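## Task

Carry each listed tube out of the grey source rack RA and seat it fully in its assigned well of the white destination rack RB: V0 into C2, P8 into A4, V8 into B4, U5 into B2, V2 into B5. If a tube stays about one cap height too high in its RB well, pull it back out and look straight down into that well. If a flat object is lying in it, seat that tube in any well of the red quarantine rack QR instead. Every tube not on the list must end up upright in its original well, although it may be moved temporarily. Every rack must end up roughly where it began and level on the bench mat, although it may be shifted temporarily. Nothing counts as done if it only stays in place because the robot is holding it. Finish by releasing everything, moving the arm clear (resting against DONE or its housing is allowed), and then pressing DONE once, until its lamp lights. Pressing DONE ends the job, and pressing it while a required change is still wrong is worse than never pressing it.

## Robot and tools

Robot: one yam_ultra arm with six revolute joints (waist, shoulder, elbow, wrist pitch, wrist yaw, wrist roll) and a two-finger parallel gripper driven by a single number. A wrist camera rides on the gripper. The pinch point lies between the finger pads, roughly 1 cm short of the fingertips; the fingers point along its +z and close along its y.

Scene frame: origin on the table top right under the arm base, +z up, +y to the left when facing along +x. The base may sit slightly tilted. Racks: RA grey, RB white, QR red. Initially row A of each rack is the row closest to the base, and column 1 is the leftmost column as viewed from the base. Racks are loose and can slide. A DONE button with a lamp above it ends the job when pushed down far enough to light the lamp. Loose objects may occasionally get nudged by outside disturbances.

Tool execute_actions, argument actions: a list holding either nothing, one action, or one wait. An empty list just reports the current state. An action is {"rows": [...], "steps": n}, with 1 to 15 rows and steps at most 15 (default 15); each control step is 1/30 s, one row per step, and the final row repeats for the remaining steps. A wait is {"steps": n} with n up to 300, counted from the previous result, and your reply time eats into it. Optional pictures (true/false) decides whether camera images come back. A refused call sends nothing to the robot.

Each row is one list of 7 numbers, each within -1 to 1. The first six are joint offsets in the order waist, shoulder, elbow, wrist pitch, wrist yaw, wrist roll. They are offsets, not poses: measured from the joint angles in the most recent result that reported them (or, before any such result, and for later calls within a single reply, from where the arm is when the action begins), not from the preceding row. Scale: 1.0 equals 1.202 rad for waist, 1.258 shoulder, 1.238 elbow, 2.073 wrist pitch, 2.022 each for wrist yaw and wrist roll. The seventh number is the gripper opening, absolute: +1 fully open, -1 closed. Joint ranges in rad: waist -2.618..3.054, shoulder 0.000..3.142, elbow 0.000..3.142, wrist pitch -1.571..1.571, wrist yaw -1.571..1.571, wrist roll -2.094..2.094. Asking a joint to go more than 0.036 rad outward beyond its range gets the call refused; real ends may differ by up to 0.036 rad, and requests beyond them are clipped, reported as "joint sent to its limit" (possibly about an earlier action). No such line does not prove there is room left.

Motion limits: per step each joint target is held within a lead of its measured angle (waist 0.202 rad, shoulder 0.258, elbow 0.238, wrist pitch 0.573, wrist yaw and roll 0.522), and targets are scaled back if they would move the gripper over 70 mm from its measured position. Big moves therefore take several steps. The arm keeps heading for the last row sent while you think or wait, until it nearly stops or a step is HELD. Sending all-zero offsets is not a pause: it pulls the arm back to the reference angles. Under gravity the arm can droop with zero offsets; to hold position, make the first call of each reply send the offsets that reach the desired angles, use zeros in subsequent calls, and increase the aim if a joint still lags.

Gripping: grip_measured gives finger opening on the same -1..1 scale; Joint positions ends with the pad gap in metres (0.094 fully open). Readings can be off by about 1 mm consistently. To hold something, command an opening below grip_measured: roughly 0.03 below for a firm grip, less for a lighter one. Pad force tops out near 50-62 N, less on thin parts.

Result lines: Joint positions (rad, then gap m) and Joint velocities (rad/s, m/s) in column order; joint torques (total drive output, with per-unit offset and noise, so not a pure load reading); HELD marks steps where your row was partly or wholly not sent; "joint command not followed" means the clearance check changed or blocked targets; MOTOR HOT warns at 75 °C; OVER-TEMPERATURE FAULT reports a stop (10 s at 90 °C, and at 100 °C motors release and the arm drops). Avoid holding loads for long.

Tool zoom_image: camera (cam_high 896x504, cam_low 896x504, cam_wrist 504x504) and region [x0, y0, x1, y1] in pixels from the top-left corner, at most 504 by 504; returns a closer look at that camera's latest image. Tool read_manual: optional section "licences"; only returns licence text, no motion. Tool finished_scene: scene number; ends the current scene irrevocably, grades it and starts the next. Replying without a tool call ends everything.

Avoid: dropping tubes, knocking anything off the table, slamming or pushing hard into racks, tipping racks, and leaving work that only the gripper supports. Release and move away before pressing DONE, and press it only once all required placements are correct.

Each tool is called after "Request:" as name([rows], argument=value, ...), one row to a line, values as JSON.

## Session

Request:
execute_actions(actions=[])

Scene clock: 0.00 s of 20600.00 s.
grip_measured=+1.000
Joint positions: [-0.441  2.166  1.086  1.423 -0.659  1.98   0.094]
Joint velocities: [ 0.012 -0.002 -0.007  0.007 -0.022 -0.095  0.   ]
Joint torques (N m, as the arm reports them, + toward a larger angle): no reading

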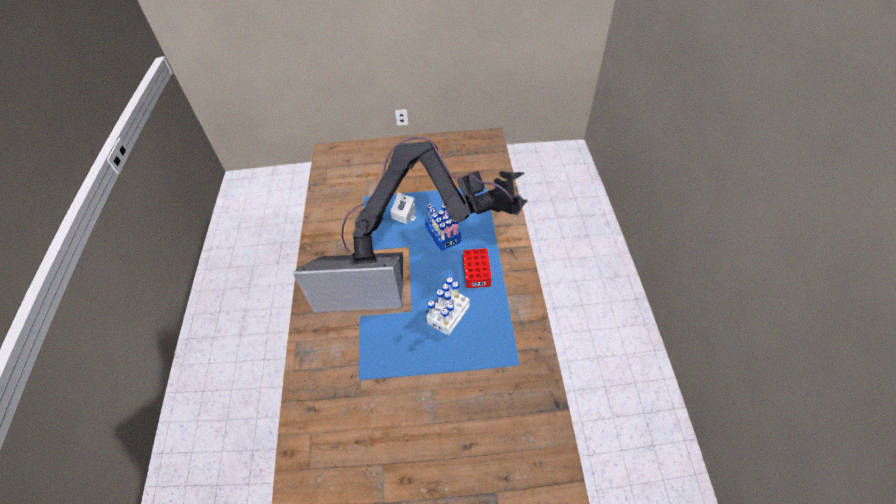

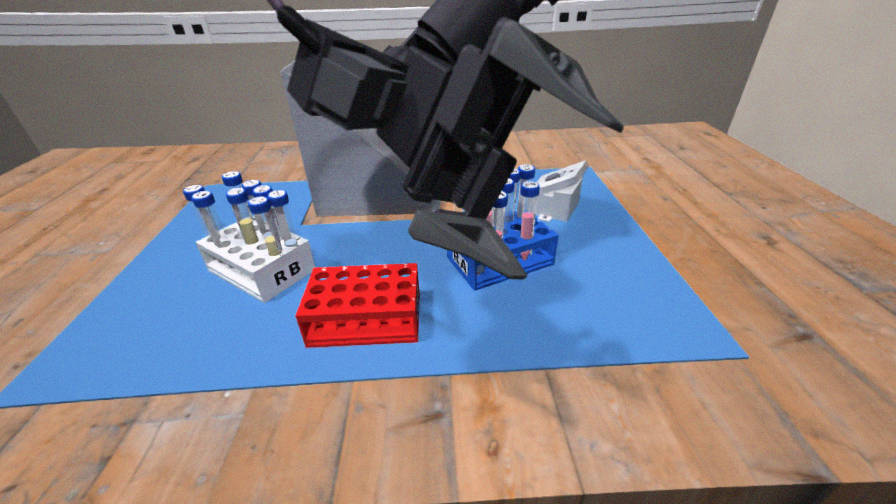

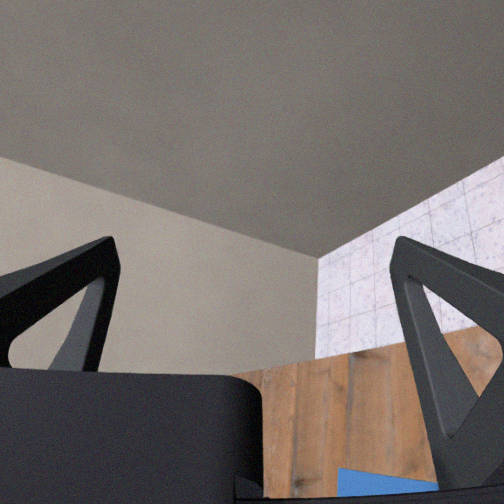

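Request:
zoom_image(camera="cam_high", region=[380, 180, 510, 350])

Request:
zoom_image(camera="cam_low", region=[170, 150, 340, 310])

Region (380, 180, 510, 350) of cam_high's 896x504 image, scaled by 2.965, with more detail than that image has; it fills the left 385 columns of this view, and the rest is white.

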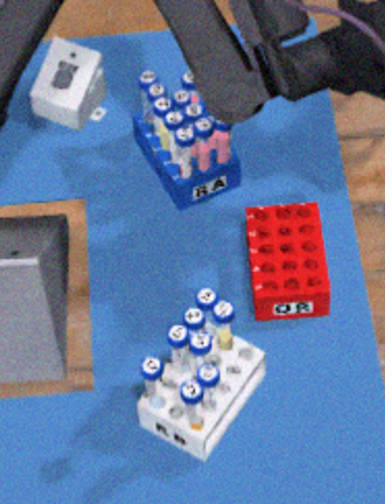

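Region (170, 150, 340, 310) of cam_low's 896x504 image, scaled by 2.965, with more detail than that image has; it fills the top 474 rows of this view, and the rest is white.

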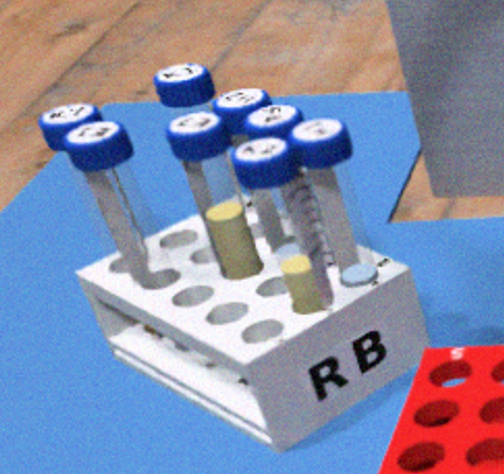

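Request:
execute_actions([
  {"rows":[[0,-0.008,0.015,-0.005,0,-0.008,0.9],[0,-0.02,0.025,-0.012,0,-0.018,0.8],[0,-0.036,0.035,-0.022,0,-0.03,0.7],[0,-0.054,0.044,-0.035,0,-0.045,0.6],[0,-0.074,0.053,-0.05,0,-0.062,0.5],[0,-0.094,0.062,-0.068,0,-0.08,0.4],[0,-0.114,0.071,-0.088,0,-0.1,0.3],[0,-0.134,0.08,-0.11,0,-0.12,0.2],[0,-0.154,0.089,-0.134,0,-0.14,0.1],[0,-0.174,0.098,-0.16,0,-0.16,0],[0,-0.194,0.107,-0.188,0,-0.18,-0.1],[0,-0.214,0.116,-0.218,0,-0.2,-0.2],[0,-0.234,0.125,-0.248,0,-0.22,-0.3],[0,-0.254,0.134,-0.278,0,-0.24,-0.4],[0,-0.274,0.143,-0.308,0,-0.26,-0.4]],"steps":15},
], pictures=false)

Request:
execute_actions([
  {"rows":[[0,-0.06,0.035,-0.13,-0.005,-0.09,-0.4],[0,-0.08,0.044,-0.16,-0.01,-0.11,-0.4],[0,-0.1,0.053,-0.19,-0.015,-0.13,-0.4],[-0.003,-0.12,0.062,-0.22,-0.02,-0.15,-0.4],[-0.006,-0.14,0.071,-0.25,-0.025,-0.17,-0.4],[-0.009,-0.16,0.08,-0.28,-0.03,-0.19,-0.4],[-0.012,-0.18,0.089,-0.31,-0.035,-0.21,-0.4],[-0.015,-0.2,0.098,-0.34,-0.04,-0.23,-0.4],[-0.018,-0.215,0.107,-0.37,-0.045,-0.25,-0.4],[-0.021,-0.228,0.115,-0.4,-0.05,-0.27,-0.4],[-0.024,-0.238,0.122,-0.43,-0.055,-0.29,-0.4],[-0.027,-0.244,0.128,-0.46,-0.06,-0.31,-0.4],[-0.028,-0.244,0.128,-0.49,-0.06,-0.33,-0.4],[-0.028,-0.244,0.128,-0.52,-0.06,-0.35,-0.4],[-0.028,-0.244,0.128,-0.55,-0.06,-0.37,-0.4]],"steps":15},
], pictures=false)

Request:
execute_actions([
  {"rows":[[0,0,0.015,-0.13,0,-0.09,-0.4],[0,0,0.015,-0.16,0,-0.11,-0.4],[0,0,0.015,-0.19,0,-0.13,-0.4],[0,0,0.015,-0.22,0,-0.15,-0.4],[0,0,0.015,-0.25,0,-0.17,-0.4],[0,0,0.015,-0.28,0,-0.19,-0.4],[0,0,0.015,-0.31,0,-0.21,-0.4],[0,0,0.015,-0.34,0,-0.23,-0.4],[0,0,0.015,-0.37,0,-0.25,-0.4],[0,0,0.015,-0.4,0,-0.27,-0.4],[0,0,0.015,-0.43,0,-0.29,-0.4],[0,0,0.015,-0.46,0,-0.31,-0.4],[0,0,0.015,-0.49,0,-0.33,-0.4],[0,0,0.015,-0.52,0,-0.35,-0.4],[0,0,0.015,-0.55,0,-0.37,-0.4]],"steps":15},
], pictures=false)

Scene clock: 67.43 s of 20600.00 s.
grip_measured=-0.385
Joint positions: [-0.435  1.874  1.227  1.022 -0.662  1.626  0.029]
Joint velocities: [-0.002 -0.799  0.344 -1.531  0.051 -1.062 -0.025]
Joint torques (N m, as the arm reports them, + toward a larger angle): [-7.16 -5.95  5.55  0.77  0.53 -0.03]
Steps of this call (steps 1 to 90: nothing new was sent; then 63.93 s passed at rest; steps 91 to 105: all 15 steps of this action). Readings (joint positions):
91: [-0.441 2.166 1.086 1.423 -0.659 1.980]
92: [-0.441 2.165 1.086 1.421 -0.659 1.976]
94: [-0.439 2.156 1.091 1.398 -0.661 1.957]
98: [-0.436 2.081 1.128 1.299 -0.662 1.870]
105: the state above

Scene clock: 67.93 s of 20600.00 s.
grip_measured=-0.398
Joint positions: [-0.444  1.564  1.376  0.177 -0.767  1.055  0.028]
Joint velocities: [-0.081 -0.198  0.149 -1.634 -0.183 -1.165 -0.001]
Joint torques (N m, as the arm reports them, + toward a larger angle): [-7.15 -2.69  4.64  0.6   0.41  0.  ]
Steps of this call (steps 1 to 15: all 15 steps of this action). Readings (joint positions):
1: [-0.435 1.848 1.238 0.975 -0.664 1.592]
2: [-0.435 1.823 1.248 0.926 -0.667 1.558]
4: [-0.435 1.776 1.267 0.819 -0.678 1.486]
8: [-0.435 1.685 1.305 0.582 -0.708 1.334]
15: the state above

Scene clock: 68.43 s of 20600.00 s.
grip_measured=-0.398
Joint positions: [-0.442  1.56   1.381 -0.688 -0.768  0.483  0.028]
Joint velocities: [-0.002 -0.002  0.012 -1.912 -0.081 -1.121  0.001]
Joint torques (N m, as the arm reports them, + toward a larger angle): [-5.18 -3.4   5.69  0.95  0.13 -0.02]
Steps of this call (steps 1 to 15: all 15 steps of this action). Readings (joint positions):
1: [-0.444 1.560 1.379 0.128 -0.768 1.020]
2: [-0.444 1.560 1.381 0.083 -0.768 0.985]
4: [-0.442 1.560 1.381 -0.025 -0.768 0.914]
8: [-0.442 1.560 1.381 -0.260 -0.768 0.762]
15: the state above

Request:
execute_actions([
  {"rows":[[-0.003,0.002,-0.003,-0.15,0,-0.09,-0.4],[-0.006,0.004,-0.006,-0.175,0,-0.1,-0.4],[-0.009,0.007,-0.009,-0.205,0,-0.11,-0.4],[-0.012,0.01,-0.012,-0.235,0,-0.12,-0.4],[-0.015,0.013,-0.016,-0.265,0,-0.13,-0.4],[-0.018,0.016,-0.02,-0.295,0,-0.14,-0.4],[-0.021,0.019,-0.024,-0.325,0,-0.15,-0.4],[-0.024,0.022,-0.028,-0.355,0,-0.16,-0.4],[-0.026,0.024,-0.031,-0.38,0,-0.17,-0.4],[-0.028,0.026,-0.034,-0.4,0,-0.175,-0.4]],"steps":15},
], pictures=false)

Request:
execute_actions([
  {"steps":12},
])

Scene clock: 80.13 s of 20600.00 s.
grip_measured=-0.398
Joint positions: [-0.455  1.589  1.345 -1.445 -0.768  0.157  0.028]
Joint velocities: [ 0.012 -0.002 -0.007 -0.447  0.007 -0.125 -0.001]
Joint torques (N m, as the arm reports them, + toward a larger angle): [-6.06 -2.96  3.58  0.24  0.   -0.04]
Steps of this call (steps 1 to 30: the robot went on to your last target; steps 31 to 90: nothing new was sent; then 8.20 s passed at rest; steps 91 to 105: all 15 steps of this action). Readings (joint positions):
91: [-0.442 1.560 1.381 -0.954 -0.768 0.311]
92: [-0.442 1.560 1.381 -0.965 -0.768 0.308]
94: [-0.442 1.560 1.381 -1.014 -0.768 0.290]
98: [-0.443 1.567 1.374 -1.188 -0.768 0.234]
105: the state above

Scene clock: 80.53 s of 20600.00 s.
grip_measured=-0.398
Joint positions: [-0.455  1.589  1.345 -1.503 -0.768  0.137  0.028]
Joint velocities: [-0.002  0.007 -0.017 -0.022 -0.037 -0.007 -0.001]
Joint torques (N m, as the arm reports them, + toward a larger angle): [-6.02 -2.93  3.59  0.09 -0.02 -0.05]
Steps of this call (steps 1 to 12: the robot went on to your last target). Readings (joint positions):
1: [-0.455 1.589 1.345 -1.458 -0.768 0.153]
2: [-0.455 1.589 1.345 -1.469 -0.768 0.149]
4: [-0.455 1.589 1.345 -1.484 -0.768 0.144]
8: [-0.455 1.589 1.345 -1.498 -0.768 0.139]
12: the state above

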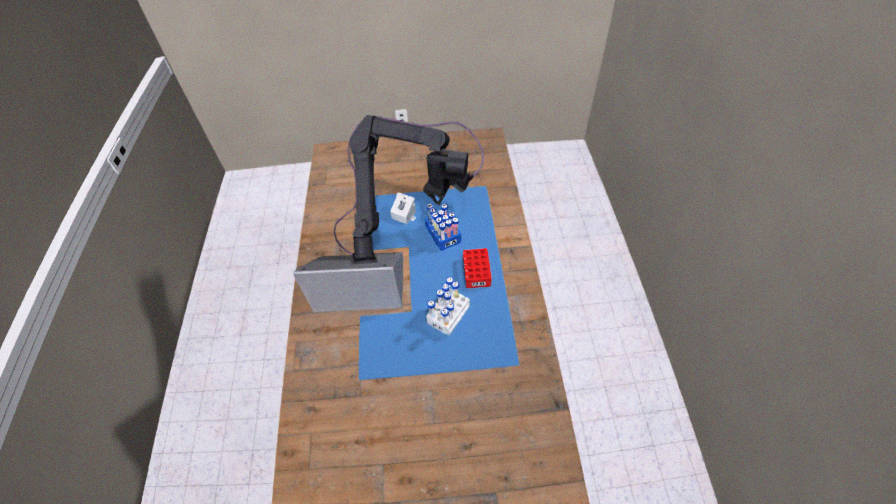

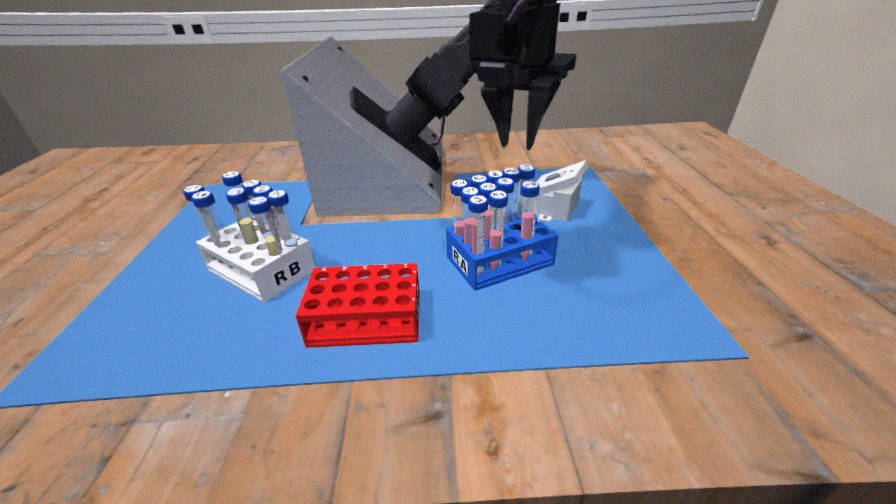

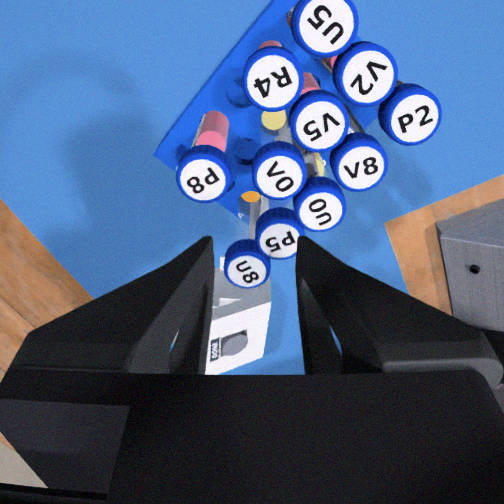

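Request:
zoom_image(camera="cam_wrist", region=[160, 0, 460, 300])

Region (160, 0, 460, 300) of cam_wrist's 504x504 image, scaled by 1.680, with more detail than that image has.

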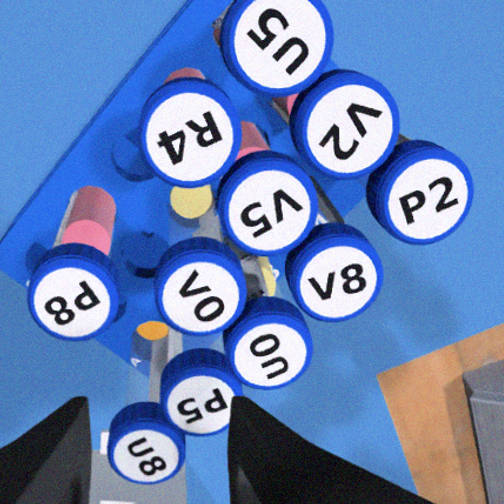

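Request:
execute_actions([
  {"rows":[[0.006,-0.002,-0.003,0.01,-0.002,0.006,-0.4],[0.015,-0.004,-0.007,0.021,-0.004,0.012,-0.4],[0.026,-0.006,-0.011,0.032,-0.006,0.019,-0.4],[0.037,-0.008,-0.015,0.043,-0.008,0.026,-0.4],[0.048,-0.01,-0.02,0.054,-0.01,0.033,-0.4],[0.059,-0.012,-0.025,0.065,-0.012,0.04,-0.4],[0.07,-0.014,-0.03,0.076,-0.013,0.047,-0.4],[0.081,-0.014,-0.034,0.086,-0.013,0.054,-0.4],[0.092,-0.014,-0.038,0.095,-0.013,0.059,-0.4],[0.103,-0.014,-0.042,0.103,-0.013,0.062,-0.4],[0.113,-0.014,-0.046,0.103,-0.013,0.062,-0.4],[0.121,-0.014,-0.05,0.103,-0.013,0.062,-0.4]],"steps":15},
], pictures=false)

Request:
execute_actions([
  {"steps":8},
])

Scene clock: 200.70 s of 20600.00 s.
grip_measured=-0.398
Joint positions: [-0.305  1.589  1.297 -1.326 -0.787  0.242  0.028]
Joint velocities: [ 0.066 -0.007 -0.032  0.168  0.037  0.168  0.   ]
Joint torques (N m, as the arm reports them, + toward a larger angle): [-5.35 -5.45  3.37  0.31 -0.09  0.04]
Steps of this call (steps 1 to 30: the robot went on to your last target; steps 31 to 90: nothing new was sent; then 116.67 s passed at rest; steps 91 to 105: all 15 steps of this action). Readings (joint positions):
91: [-0.454 1.589 1.345 -1.505 -0.768 0.136]
92: [-0.451 1.589 1.345 -1.501 -0.768 0.140]
94: [-0.435 1.589 1.345 -1.481 -0.769 0.152]
98: [-0.380 1.589 1.329 -1.414 -0.779 0.192]
105: the state above

Scene clock: 200.97 s of 20600.00 s.
grip_measured=-0.398
Joint positions: [-0.304  1.589  1.297 -1.306 -0.788  0.254  0.028]
Joint velocities: [ 0.007 -0.002 -0.002  0.037  0.051  0.037  0.   ]
Joint torques (N m, as the arm reports them, + toward a larger angle): [-5.05 -5.44  3.22  0.33 -0.09  0.07]
Steps of this call (steps 1 to 8: the robot went on to your last target). Readings (joint positions):
1: [-0.304 1.589 1.297 -1.322 -0.788 0.245]
2: [-0.304 1.589 1.297 -1.318 -0.788 0.247]
4: [-0.304 1.589 1.297 -1.312 -0.788 0.251]
8: the state above

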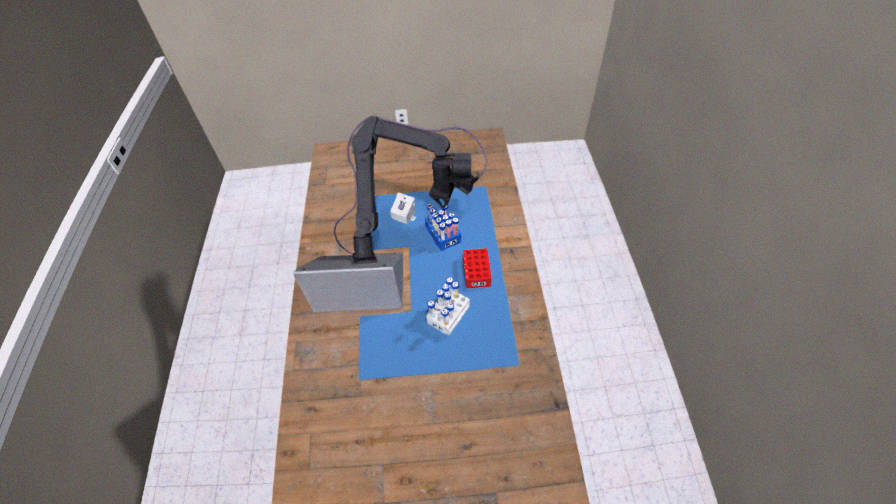

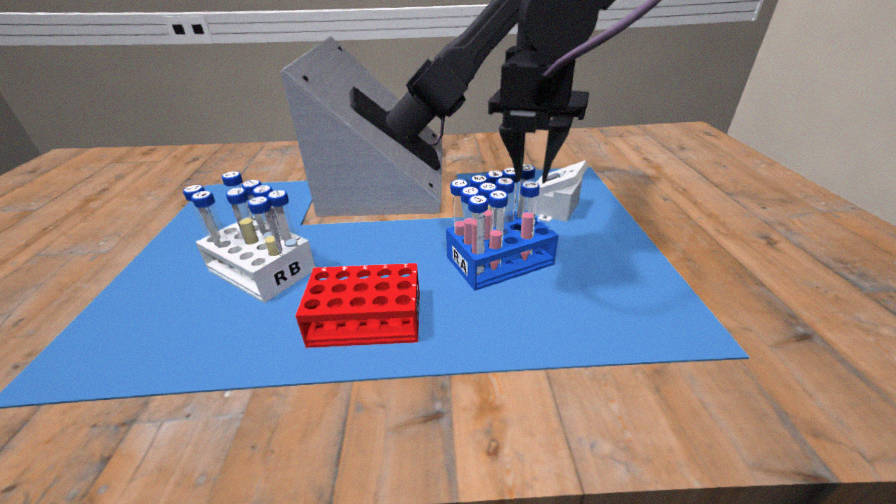

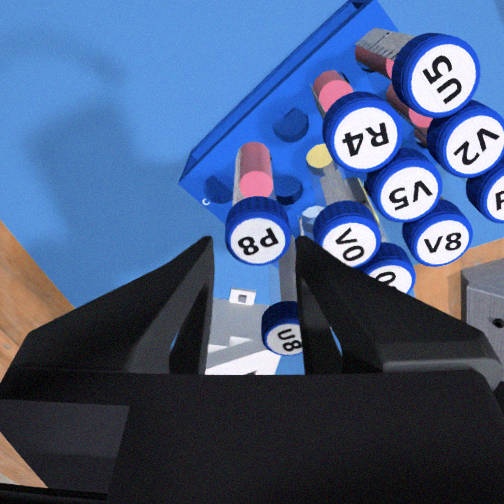

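Request:
execute_actions([
  {"rows":[[0.002,-0.006,-0.004,0.008,0,0.005,-0.4],[0.005,-0.01,-0.009,0.016,0,0.01,-0.4],[0.009,-0.013,-0.015,0.024,0,0.015,-0.4],[0.013,-0.015,-0.021,0.032,0,0.02,-0.4],[0.017,-0.017,-0.027,0.04,0,0.025,-0.4],[0.021,-0.018,-0.033,0.047,0,0.03,-0.4],[0.025,-0.019,-0.039,0.054,0,0.035,-0.4],[0.029,-0.02,-0.045,0.06,0,0.04,-0.4],[0.033,-0.021,-0.051,0.065,0,0.044,-0.4],[0.037,-0.022,-0.057,0.065,0,0.044,-0.4],[0.041,-0.023,-0.063,0.065,0,0.044,-0.4],[0.045,-0.024,-0.068,0.065,0,0.044,-0.4]],"steps":15},
], pictures=false)

Request:
execute_actions([
  {"steps":6},
])

Scene clock: 222.90 s of 20600.00 s.
grip_measured=-0.398
Joint positions: [-0.248  1.579  1.225 -1.197 -0.788  0.329  0.028]
Joint velocities: [ 0.022 -0.017 -0.056  0.051 -0.095  0.051 -0.001]
Joint torques (N m, as the arm reports them, + toward a larger angle): [-4.76 -5.77  3.47  0.38 -0.01  0.09]
Steps of this call (steps 1 to 30: the robot went on to your last target; steps 31 to 90: nothing new was sent; then 18.43 s passed at rest; steps 91 to 105: all 15 steps of this action). Readings (joint positions):
91: [-0.304 1.589 1.297 -1.302 -0.788 0.257]
92: [-0.303 1.589 1.297 -1.300 -0.788 0.259]
94: [-0.298 1.589 1.295 -1.287 -0.788 0.268]
98: [-0.277 1.583 1.269 -1.242 -0.788 0.295]
105: the state above

Scene clock: 223.10 s of 20600.00 s.
grip_measured=-0.398
Joint positions: [-0.248  1.579  1.224 -1.187 -0.788  0.336  0.028]
Joint velocities: [-0.007 -0.002  0.017  0.007 -0.037  0.022 -0.001]
Joint torques (N m, as the arm reports them, + toward a larger angle): [-4.75 -5.9   3.28  0.33 -0.01  0.06]
Steps of this call (steps 1 to 6: the robot went on to your last target). Readings (joint positions):
1: [-0.248 1.579 1.224 -1.195 -0.788 0.331]
2: [-0.248 1.579 1.224 -1.193 -0.788 0.332]
4: [-0.248 1.579 1.224 -1.189 -0.788 0.334]
6: the state above

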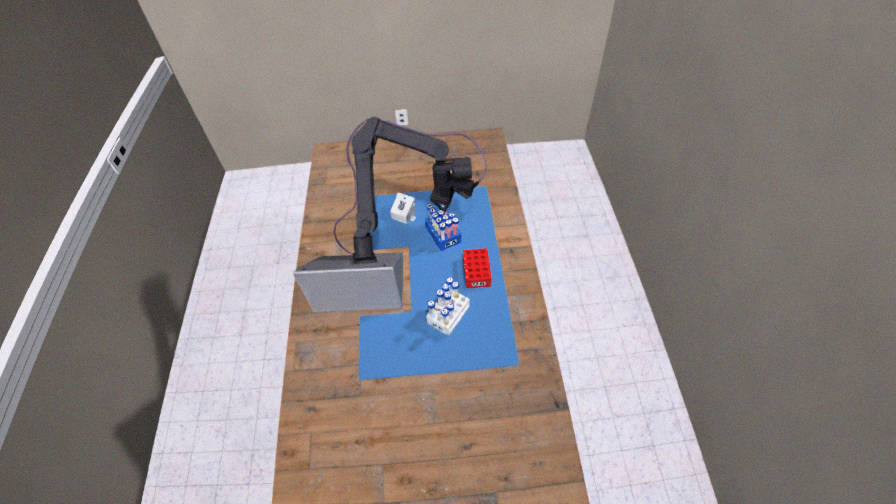

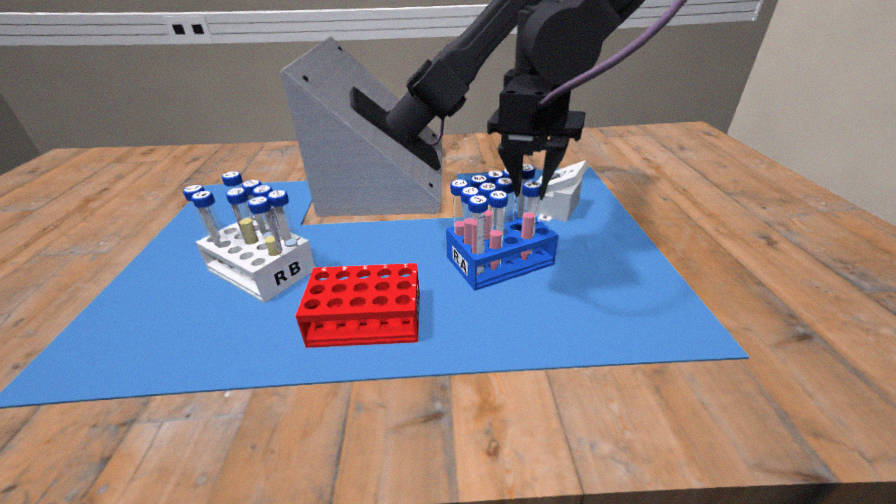

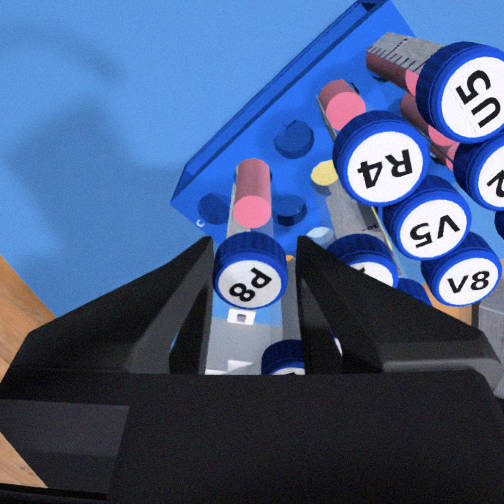

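Request:
zoom_image(camera="cam_low", region=[440, 130, 580, 270])

Region (440, 130, 580, 270) of cam_low's 896x504 image, scaled by 3.600, with more detail than that image has.

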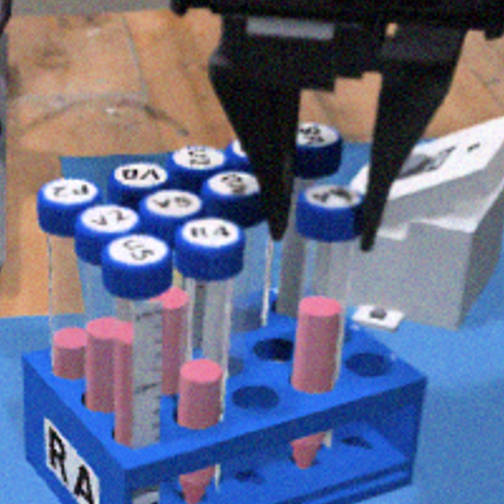

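Request:
execute_actions([
  {"rows":[[0,0,0,0,0,0,-0.43],[0,0,0,0,0,0,-0.46],[0,0,0,0,0,0,-0.49],[0,0,0,0,0,0,-0.51],[0,0,0,0,0,0,-0.53],[0,0,0,0,0,0,-0.545],[0,0,0,0,0,0,-0.56],[0,0,0,0,0,0,-0.57]],"steps":11},
], pictures=false)

Scene clock: 242.77 s of 20600.00 s.
grip_measured=-0.543
Joint positions: [-0.248  1.579  1.224 -1.183 -0.788  0.338  0.021]
Joint velocities: [-0.002 -0.027 -0.007  0.007 -0.007  0.051 -0.   ]
Joint torques (N m, as the arm reports them, + toward a larger angle): [-4.58 -4.37  4.09  0.17 -0.01 -0.01]
Steps of this call (steps 1 to 30: the robot went on to your last target; steps 31 to 90: nothing new was sent; then 16.30 s passed at rest; steps 91 to 101: all 11 steps of this action). Readings (joint positions):
91: [-0.248 1.579 1.224 -1.183 -0.788 0.338]
92: [-0.248 1.579 1.224 -1.183 -0.788 0.338]
94: [-0.248 1.579 1.224 -1.183 -0.788 0.338]
98: [-0.248 1.579 1.224 -1.183 -0.788 0.338]
101: the state above

Request:
execute_actions([
  {"rows":[[-0.011,0.003,0.016,-0.015,0,0,-0.57],[-0.023,0.007,0.031,-0.032,0,0,-0.57],[-0.028,0.009,0.038,-0.042,0,0,-0.57],[-0.033,0.01,0.045,-0.048,0,0,-0.57],[-0.038,0.012,0.052,-0.054,0,0,-0.57],[-0.043,0.013,0.059,-0.06,0,0,-0.57],[-0.049,0.014,0.065,-0.067,0,0,-0.57],[-0.054,0.016,0.072,-0.073,0,0,-0.57],[-0.059,0.017,0.079,-0.079,0,0,-0.57],[-0.064,0.018,0.086,-0.085,0,0,-0.57],[-0.069,0.02,0.092,-0.091,0,0,-0.57],[-0.074,0.021,0.099,-0.097,0,0,-0.57],[-0.079,0.022,0.106,-0.103,0,0,-0.57],[-0.084,0.024,0.113,-0.11,0,0,-0.57],[-0.089,0.025,0.12,-0.116,0,0,-0.57]],"steps":15},
], pictures=false)

Request:
execute_actions([
  {"rows":[[-0.028,0.009,0.038,-0.042,0,0,-0.57],[-0.033,0.01,0.045,-0.048,0,0,-0.57],[-0.038,0.012,0.052,-0.054,0,0,-0.57],[-0.043,0.013,0.059,-0.06,0,0,-0.57],[-0.049,0.014,0.065,-0.067,0.002,0,-0.57],[-0.054,0.016,0.072,-0.073,0.004,0,-0.57],[-0.059,0.017,0.079,-0.079,0.006,0,-0.57],[-0.064,0.018,0.086,-0.085,0.008,0,-0.57],[-0.069,0.02,0.092,-0.085,0.008,0,-0.57],[-0.074,0.021,0.099,-0.085,0.008,0,-0.57],[-0.079,0.022,0.106,-0.085,0.008,0,-0.57]],"steps":15},
])

Scene clock: 266.60 s of 20600.00 s.
grip_measured=-0.543
Joint positions: [-0.323  1.599  1.334 -1.356 -0.789  0.338  0.021]
Joint velocities: [-0.178  0.076  0.237 -0.374  0.081 -0.037 -0.   ]
Joint torques (N m, as the arm reports them, + toward a larger angle): [-6.28 -3.35  5.79  0.12 -0.01  0.01]
Steps of this call (steps 1 to 15: the robot went on to your last target; steps 16 to 90: nothing new was sent; then 20.33 s passed at rest; steps 91 to 105: all 15 steps of this action). Readings (joint positions):
91: [-0.248 1.579 1.224 -1.185 -0.788 0.338]
92: [-0.248 1.580 1.226 -1.191 -0.789 0.338]
94: [-0.254 1.583 1.240 -1.212 -0.789 0.338]
98: [-0.280 1.588 1.275 -1.263 -0.789 0.338]
105: the state above

Scene clock: 267.10 s of 20600.00 s.
grip_measured=-0.543
Joint positions: [-0.398  1.616  1.442 -1.508 -0.784  0.338  0.021]
Joint velocities: [-0.007  0.012  0.002 -0.154 -0.022 -0.037 -0.   ]
Joint torques (N m, as the arm reports them, + toward a larger angle): [-6.17 -2.81  5.46  0.11  0.11  0.01]
Steps of this call (steps 1 to 15: all 15 steps of this action). Readings (joint positions):
1: [-0.328 1.601 1.342 -1.370 -0.789 0.338]
2: [-0.333 1.602 1.350 -1.384 -0.789 0.338]
4: [-0.343 1.604 1.367 -1.412 -0.789 0.338]
8: [-0.367 1.610 1.401 -1.466 -0.788 0.338]
15: the state above

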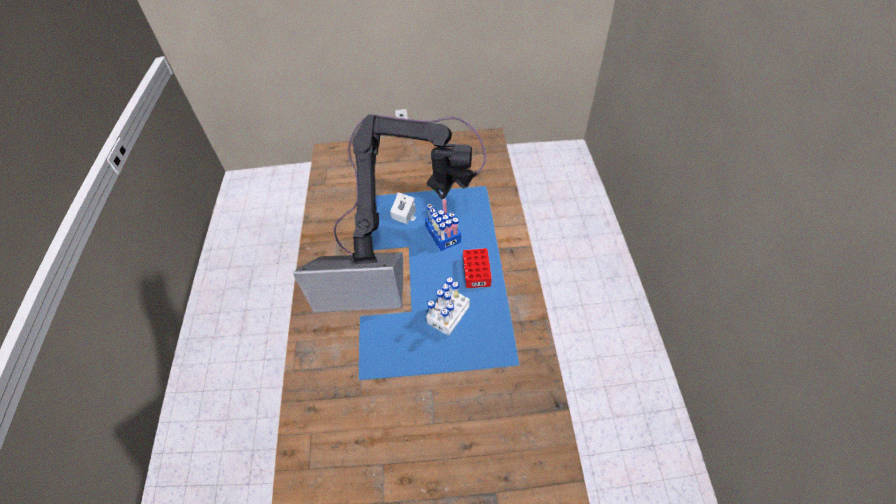

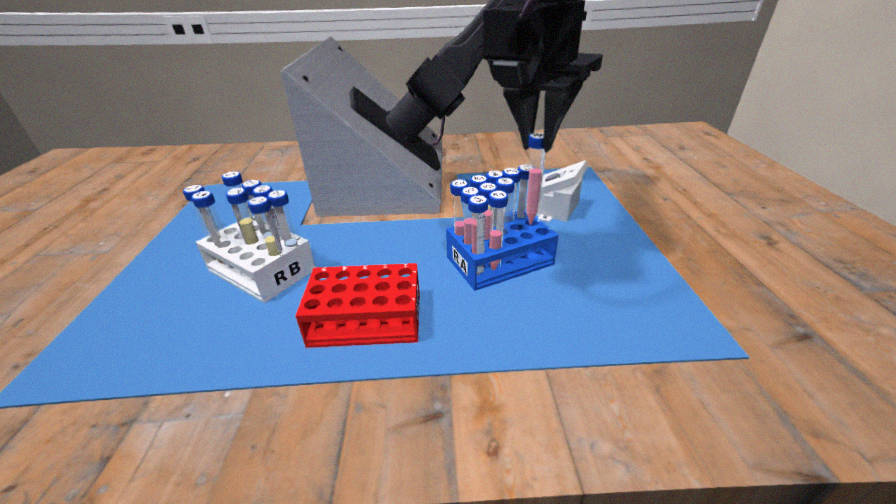

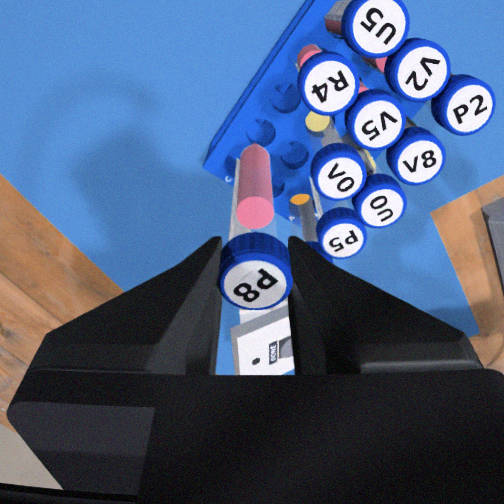

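Request:
execute_actions([
  {"rows":[[-0.004,0.008,0.018,0,0.001,0,-0.57],[-0.008,0.02,0.032,0,0.002,0,-0.57],[-0.011,0.036,0.048,0,0.003,0,-0.57],[-0.014,0.054,0.066,0,0.004,0,-0.57],[-0.016,0.072,0.084,0,0.005,0,-0.57],[-0.018,0.09,0.102,0,0.006,0,-0.57],[-0.02,0.108,0.12,0,0.007,0,-0.57],[-0.022,0.126,0.138,0,0.008,0,-0.57],[-0.024,0.144,0.156,0,0.009,0,-0.57],[-0.026,0.162,0.173,0,0.01,0,-0.57],[-0.032,0.178,0.186,0.002,0.012,0,-0.57],[-0.042,0.193,0.191,0.004,0.014,0,-0.57],[-0.055,0.208,0.191,0.006,0.016,0,-0.57],[-0.069,0.223,0.191,0.008,0.018,0,-0.57],[-0.083,0.238,0.191,0.01,0.02,0,-0.57]],"steps":15},
], pictures=false)

Request:
execute_actions([
  {"rows":[[-0.056,0.045,0.016,0.008,0.008,0,-0.57],[-0.07,0.06,0.016,0.011,0.011,0,-0.57],[-0.084,0.075,0.016,0.014,0.014,0,-0.57],[-0.098,0.09,0.014,0.018,0.018,0,-0.57],[-0.113,0.102,0.008,0.022,0.022,0,-0.57],[-0.129,0.11,-0.004,0.026,0.027,0,-0.57],[-0.146,0.114,-0.02,0.03,0.032,0,-0.57],[-0.163,0.117,-0.036,0.034,0.037,0,-0.57],[-0.18,0.12,-0.052,0.038,0.042,0,-0.57],[-0.197,0.123,-0.068,0.042,0.047,0,-0.57],[-0.214,0.126,-0.084,0.046,0.052,0,-0.57],[-0.231,0.129,-0.1,0.05,0.057,0,-0.57],[-0.248,0.132,-0.116,0.054,0.062,0,-0.57],[-0.265,0.135,-0.132,0.058,0.067,0,-0.57],[-0.282,0.138,-0.148,0.062,0.072,0,-0.57]],"steps":15},
], pictures=false)

Request:
execute_actions([
  {"steps":5},
])

Scene clock: 365.13 s of 20600.00 s.
grip_measured=-0.543
Joint positions: [-0.438  1.872  1.656 -1.504 -0.773  0.338  0.021]
Joint velocities: [-0.403  0.486  0.076  0.11   0.066 -0.022  0.   ]
Joint torques (N m, as the arm reports them, + toward a larger angle): [-8.86 -3.94  5.31  0.31  0.22  0.01]
Steps of this call (steps 1 to 30: the robot went on to your last target; steps 31 to 90: nothing new was sent; then 94.53 s passed at rest; steps 91 to 105: all 15 steps of this action). Readings (joint positions):
91: [-0.398 1.616 1.442 -1.521 -0.783 0.338]
92: [-0.398 1.618 1.444 -1.521 -0.783 0.338]
94: [-0.398 1.637 1.467 -1.523 -0.783 0.338]
98: [-0.398 1.722 1.555 -1.521 -0.781 0.338]
105: the state above

Scene clock: 365.63 s of 20600.00 s.
grip_measured=-0.543
Joint positions: [-0.721  2.031  1.52  -1.414 -0.68   0.338  0.021]
Joint velocities: [-0.618  0.085 -0.569  0.168  0.242 -0.066 -0.   ]
Joint torques (N m, as the arm reports them, + toward a larger angle): [-7.6  -4.1   3.62  0.33  0.14  0.03]
Steps of this call (steps 1 to 15: all 15 steps of this action). Readings (joint positions):
1: [-0.453 1.890 1.657 -1.502 -0.772 0.338]
2: [-0.469 1.908 1.657 -1.500 -0.771 0.338]
4: [-0.502 1.945 1.657 -1.495 -0.765 0.338]
8: [-0.572 2.008 1.646 -1.466 -0.742 0.338]
15: the state above

Scene clock: 365.80 s of 20600.00 s.
grip_measured=-0.543
Joint positions: [-0.772  2.049  1.479 -1.398 -0.643  0.338  0.021]
Joint velocities: [ 0.007 -0.012 -0.022  0.066  0.125  0.037 -0.001]
Joint torques (N m, as the arm reports them, + toward a larger angle): [-6.39 -5.15  4.27  0.39  0.04  0.02]
Steps of this call (steps 1 to 5: the robot went on to your last target). Readings (joint positions):
1: [-0.740 2.035 1.503 -1.409 -0.670 0.338]
2: [-0.756 2.040 1.491 -1.406 -0.661 0.338]
4: [-0.771 2.048 1.480 -1.401 -0.647 0.338]
5: the state above

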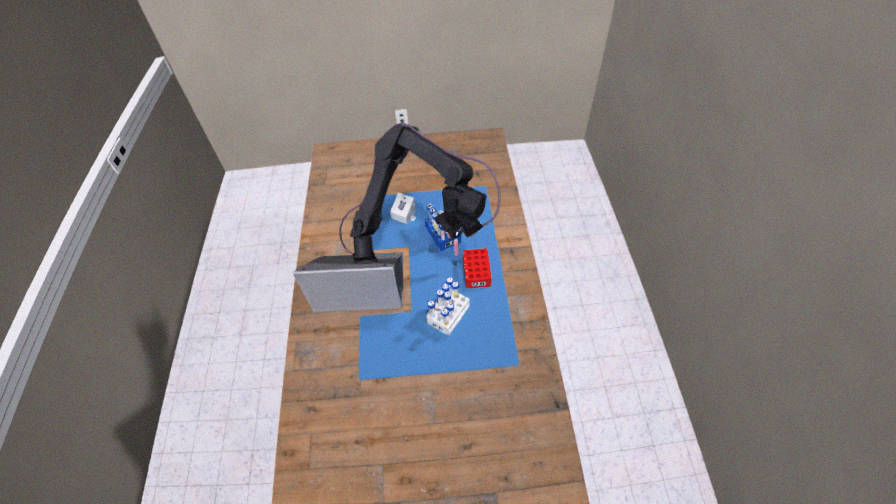

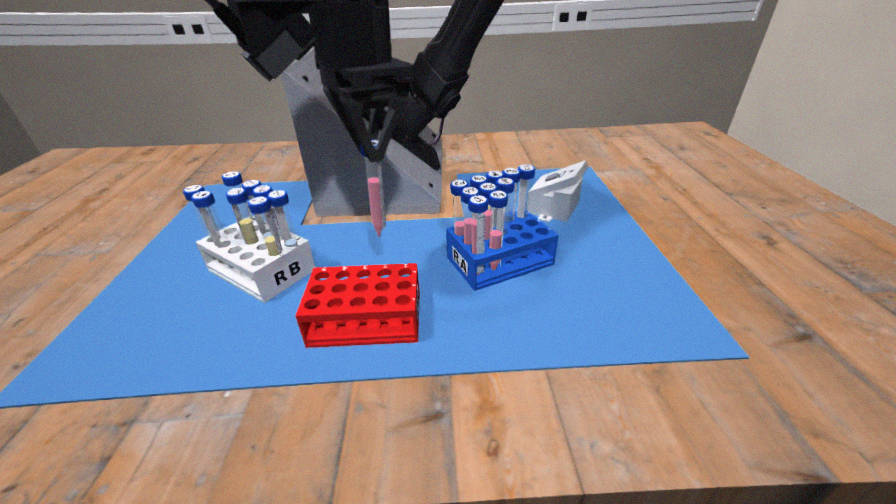

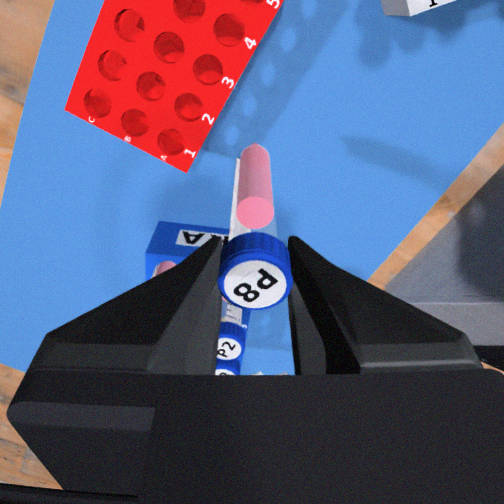

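Request:
execute_actions([
  {"rows":[[-0.012,0.002,-0.008,0.008,0.012,0,-0.57],[-0.026,0.004,-0.02,0.012,0.016,0,-0.57],[-0.042,0.006,-0.035,0.016,0.02,0,-0.57],[-0.059,0.009,-0.051,0.02,0.024,0,-0.57],[-0.076,0.012,-0.067,0.024,0.028,0,-0.57],[-0.093,0.015,-0.083,0.028,0.032,0,-0.57],[-0.11,0.018,-0.099,0.032,0.036,0,-0.57],[-0.127,0.021,-0.115,0.035,0.04,0,-0.57],[-0.144,0.024,-0.131,0.038,0.044,0,-0.57],[-0.161,0.027,-0.147,0.041,0.048,0,-0.57],[-0.178,0.03,-0.163,0.043,0.052,0,-0.57],[-0.195,0.033,-0.178,0.045,0.056,0,-0.57],[-0.211,0.038,-0.19,0.046,0.06,0,-0.57],[-0.225,0.048,-0.196,0.047,0.064,0,-0.57],[-0.237,0.062,-0.196,0.048,0.068,0,-0.57]],"steps":15},
], pictures=false)

Request:
execute_actions([
  {"rows":[[-0.045,0.04,0.005,0.012,0.022,0,-0.57],[-0.056,0.06,0.024,0.013,0.026,0,-0.57],[-0.067,0.08,0.04,0.014,0.03,0,-0.57],[-0.078,0.1,0.054,0.015,0.034,0,-0.57],[-0.089,0.12,0.068,0.016,0.038,0,-0.57],[-0.1,0.14,0.082,0.017,0.042,0,-0.57],[-0.111,0.16,0.096,0.018,0.046,0,-0.57],[-0.122,0.18,0.11,0.019,0.05,0,-0.57],[-0.133,0.2,0.124,0.02,0.054,0,-0.57],[-0.144,0.218,0.138,0.021,0.057,0,-0.57],[-0.154,0.234,0.152,0.022,0.059,0,-0.57],[-0.163,0.247,0.165,0.023,0.06,0,-0.57],[-0.17,0.255,0.177,0.024,0.06,0,-0.57],[-0.174,0.258,0.186,0.024,0.06,0,-0.57],[-0.175,0.258,0.19,0.024,0.06,0,-0.57]],"steps":15},
], pictures=false)

Request:
execute_actions([
  {"steps":10},
])

Scene clock: 383.30 s of 20600.00 s.
grip_measured=-0.543
Joint positions: [-1.016  2.099  1.256 -1.326 -0.548  0.338  0.021]
Joint velocities: [-0.496  0.3   -0.237  0.022  0.286 -0.037 -0.001]
Joint torques (N m, as the arm reports them, + toward a larger angle): [-5.59 -3.79  4.54  0.52  0.02  0.02]
Steps of this call (steps 1 to 30: the robot went on to your last target; steps 31 to 90: nothing new was sent; then 14.00 s passed at rest; steps 91 to 105: all 15 steps of this action). Readings (joint positions):
91: [-0.771 2.049 1.479 -1.388 -0.638 0.338]
92: [-0.772 2.049 1.477 -1.387 -0.636 0.338]
94: [-0.782 2.049 1.462 -1.380 -0.632 0.338]
98: [-0.857 2.055 1.387 -1.359 -0.610 0.338]
105: the state above

Scene clock: 383.80 s of 20600.00 s.
grip_measured=-0.543
Joint positions: [-1.206  2.42   1.447 -1.288 -0.447  0.338  0.021]
Joint velocities: [-0.247  0.276  0.266  0.066  0.139 -0.051 -0.001]
Joint torques (N m, as the arm reports them, + toward a larger angle): [-4.84 -7.62  6.99  0.16 -0.01  0.01]
Steps of this call (steps 1 to 15: all 15 steps of this action). Readings (joint positions):
1: [-1.032 2.113 1.253 -1.328 -0.539 0.338]
2: [-1.047 2.130 1.255 -1.326 -0.533 0.338]
4: [-1.072 2.174 1.272 -1.324 -0.518 0.338]
8: [-1.120 2.277 1.338 -1.313 -0.490 0.338]
15: the state above

Scene clock: 384.13 s of 20600.00 s.
grip_measured=-0.543
Joint positions: [-1.218  2.427  1.466 -1.281 -0.437  0.338  0.021]
Joint velocities: [ 0.012 -0.007 -0.012  0.022  0.007 -0.066 -0.001]
Joint torques (N m, as the arm reports them, + toward a larger angle): [-4.95 -6.98  6.98  0.32  0.07  0.01]
Steps of this call (steps 1 to 10: the robot went on to your last target). Readings (joint positions):
1: [-1.213 2.426 1.454 -1.284 -0.444 0.338]
2: [-1.217 2.427 1.459 -1.281 -0.441 0.338]
4: [-1.218 2.427 1.464 -1.281 -0.438 0.338]
8: [-1.218 2.427 1.466 -1.281 -0.438 0.338]
10: the state above

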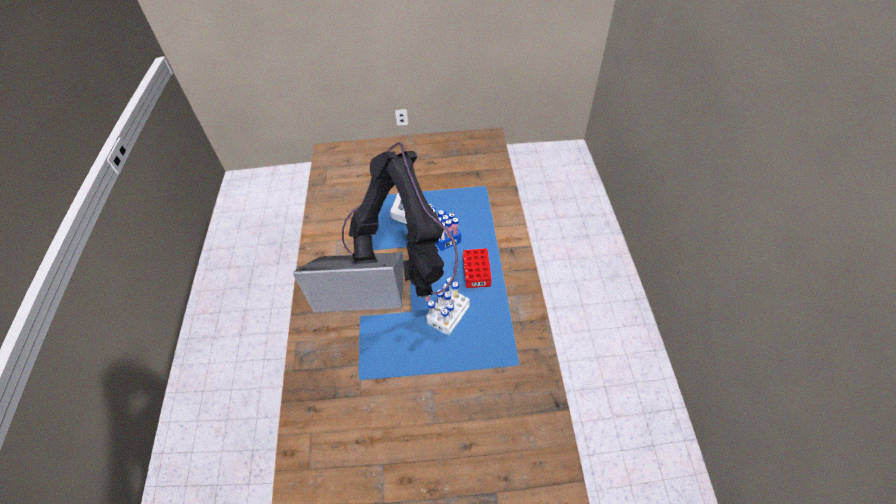

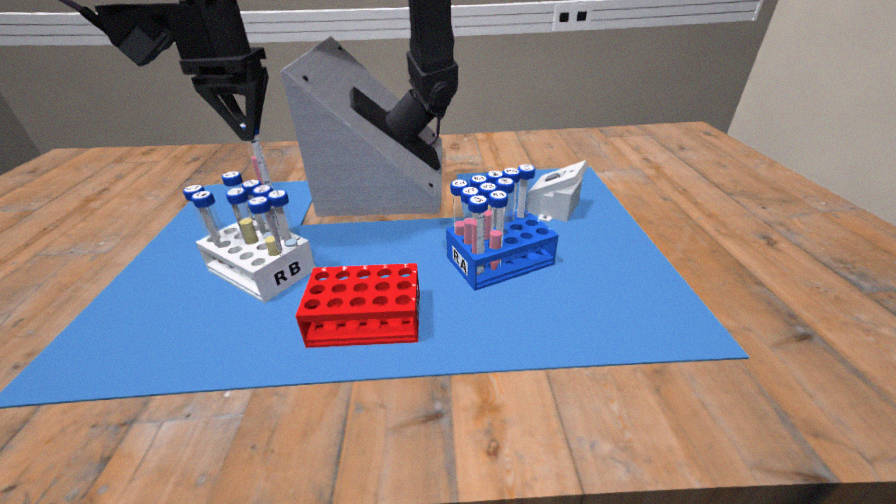

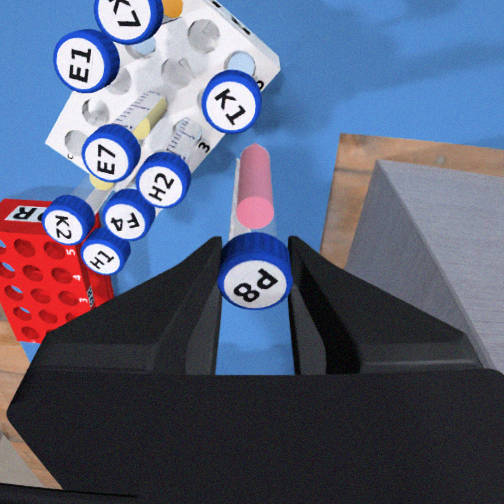

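Request:
zoom_image(camera="cam_wrist", region=[30, 0, 290, 260])

Region (30, 0, 290, 260) of cam_wrist's 504x504 image, scaled by 1.938, with more detail than that image has.

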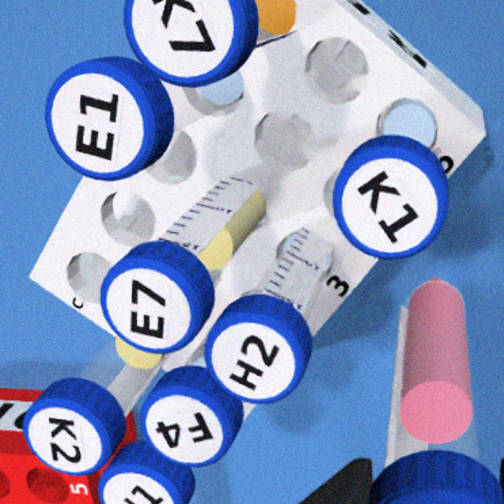

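Request:
execute_actions([
  {"rows":[[0.002,0.004,0.018,-0.002,-0.003,0.002,-0.57],[0.005,0.01,0.03,-0.004,-0.006,0.004,-0.57],[0.009,0.018,0.041,-0.006,-0.009,0.006,-0.57],[0.013,0.026,0.052,-0.008,-0.012,0.008,-0.57],[0.017,0.034,0.063,-0.01,-0.015,0.01,-0.57],[0.021,0.042,0.074,-0.012,-0.018,0.012,-0.57],[0.024,0.05,0.085,-0.014,-0.02,0.012,-0.57],[0.027,0.058,0.096,-0.0145,-0.02,0.012,-0.57],[0.03,0.066,0.107,-0.0145,-0.02,0.012,-0.57],[0.033,0.073,0.118,-0.0145,-0.02,0.012,-0.57],[0.036,0.079,0.127,-0.0145,-0.02,0.012,-0.57],[0.038,0.083,0.134,-0.0145,-0.02,0.012,-0.57]],"steps":15},
], pictures=false)

Request:
execute_actions([
  {"steps":4},
])

Request:
zoom_image(camera="cam_wrist", region=[150, 40, 350, 240])

Scene clock: 453.23 s of 20600.00 s.
grip_measured=-0.543
Joint positions: [-1.17   2.527  1.604 -1.297 -0.469  0.355  0.021]
Joint velocities: [ 0.027  0.017  0.022  0.051 -0.037  0.037 -0.001]
Joint torques (N m, as the arm reports them, + toward a larger angle): [-5.32 -7.3   6.94  0.16 -0.1   0.05]
Steps of this call (steps 1 to 30: the robot went on to your last target; steps 31 to 90: nothing new was sent; then 65.60 s passed at rest; steps 91 to 105: all 15 steps of this action). Readings (joint positions):
91: [-1.218 2.427 1.466 -1.281 -0.437 0.338]
92: [-1.218 2.428 1.468 -1.282 -0.437 0.338]
94: [-1.216 2.437 1.483 -1.288 -0.441 0.342]
98: [-1.198 2.475 1.537 -1.294 -0.456 0.350]
105: the state above

Scene clock: 453.37 s of 20600.00 s.
grip_measured=-0.543
Joint positions: [-1.17   2.528  1.606 -1.299 -0.47   0.356  0.021]
Joint velocities: [ 0.002 -0.012 -0.002  0.022 -0.007 -0.022 -0.001]
Joint torques (N m, as the arm reports them, + toward a larger angle): [-5.2  -7.21  6.99  0.14 -0.12  0.08]
Steps of this call (steps 1 to 4: the robot went on to your last target). Readings (joint positions):
1: [-1.170 2.528 1.605 -1.297 -0.470 0.356]
2: [-1.170 2.528 1.605 -1.297 -0.470 0.356]
4: the state above

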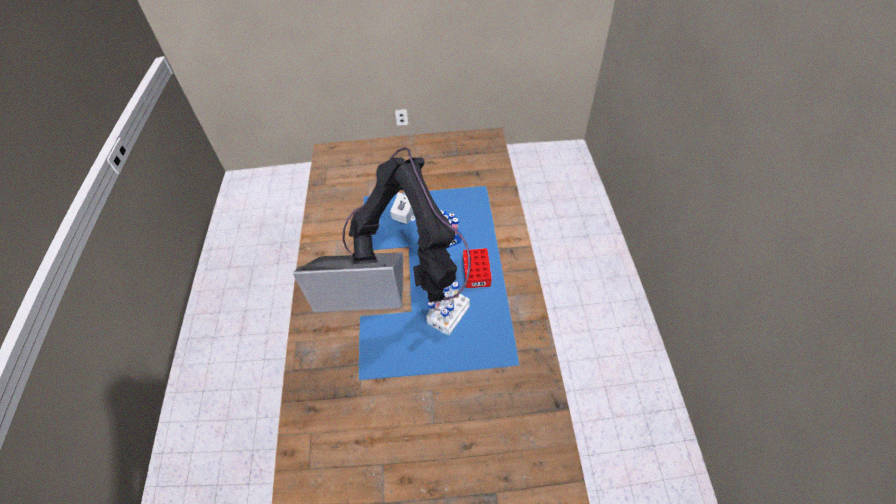

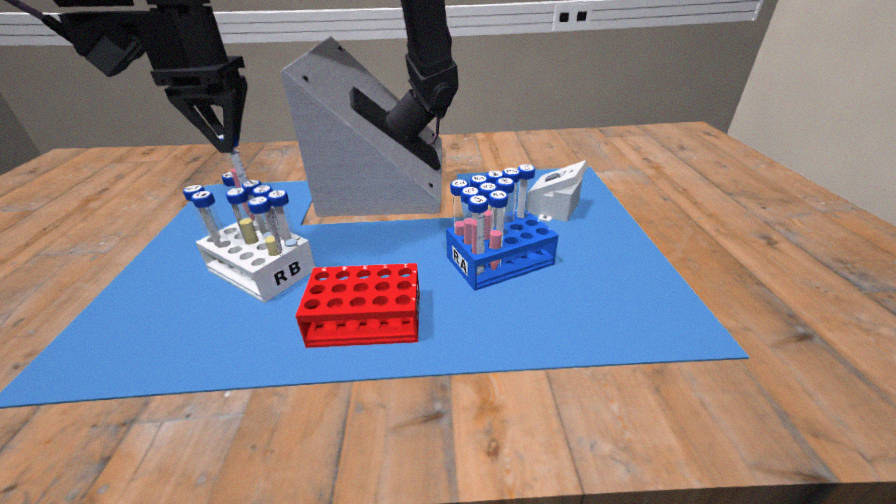

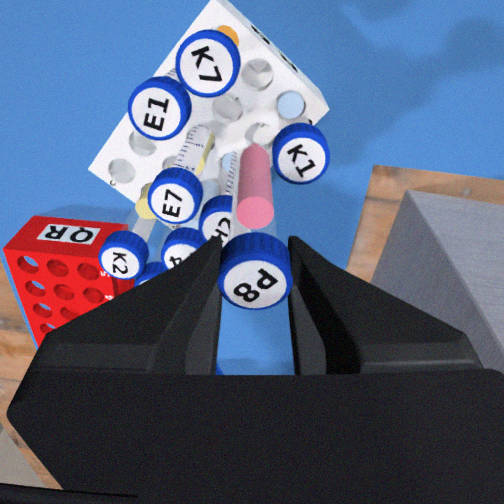

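Region (150, 40, 350, 240) of cam_wrist's 504x504 image, scaled by 2.520, with more detail than that image has.

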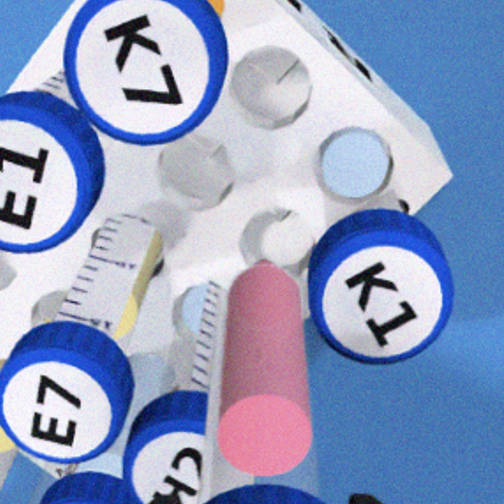

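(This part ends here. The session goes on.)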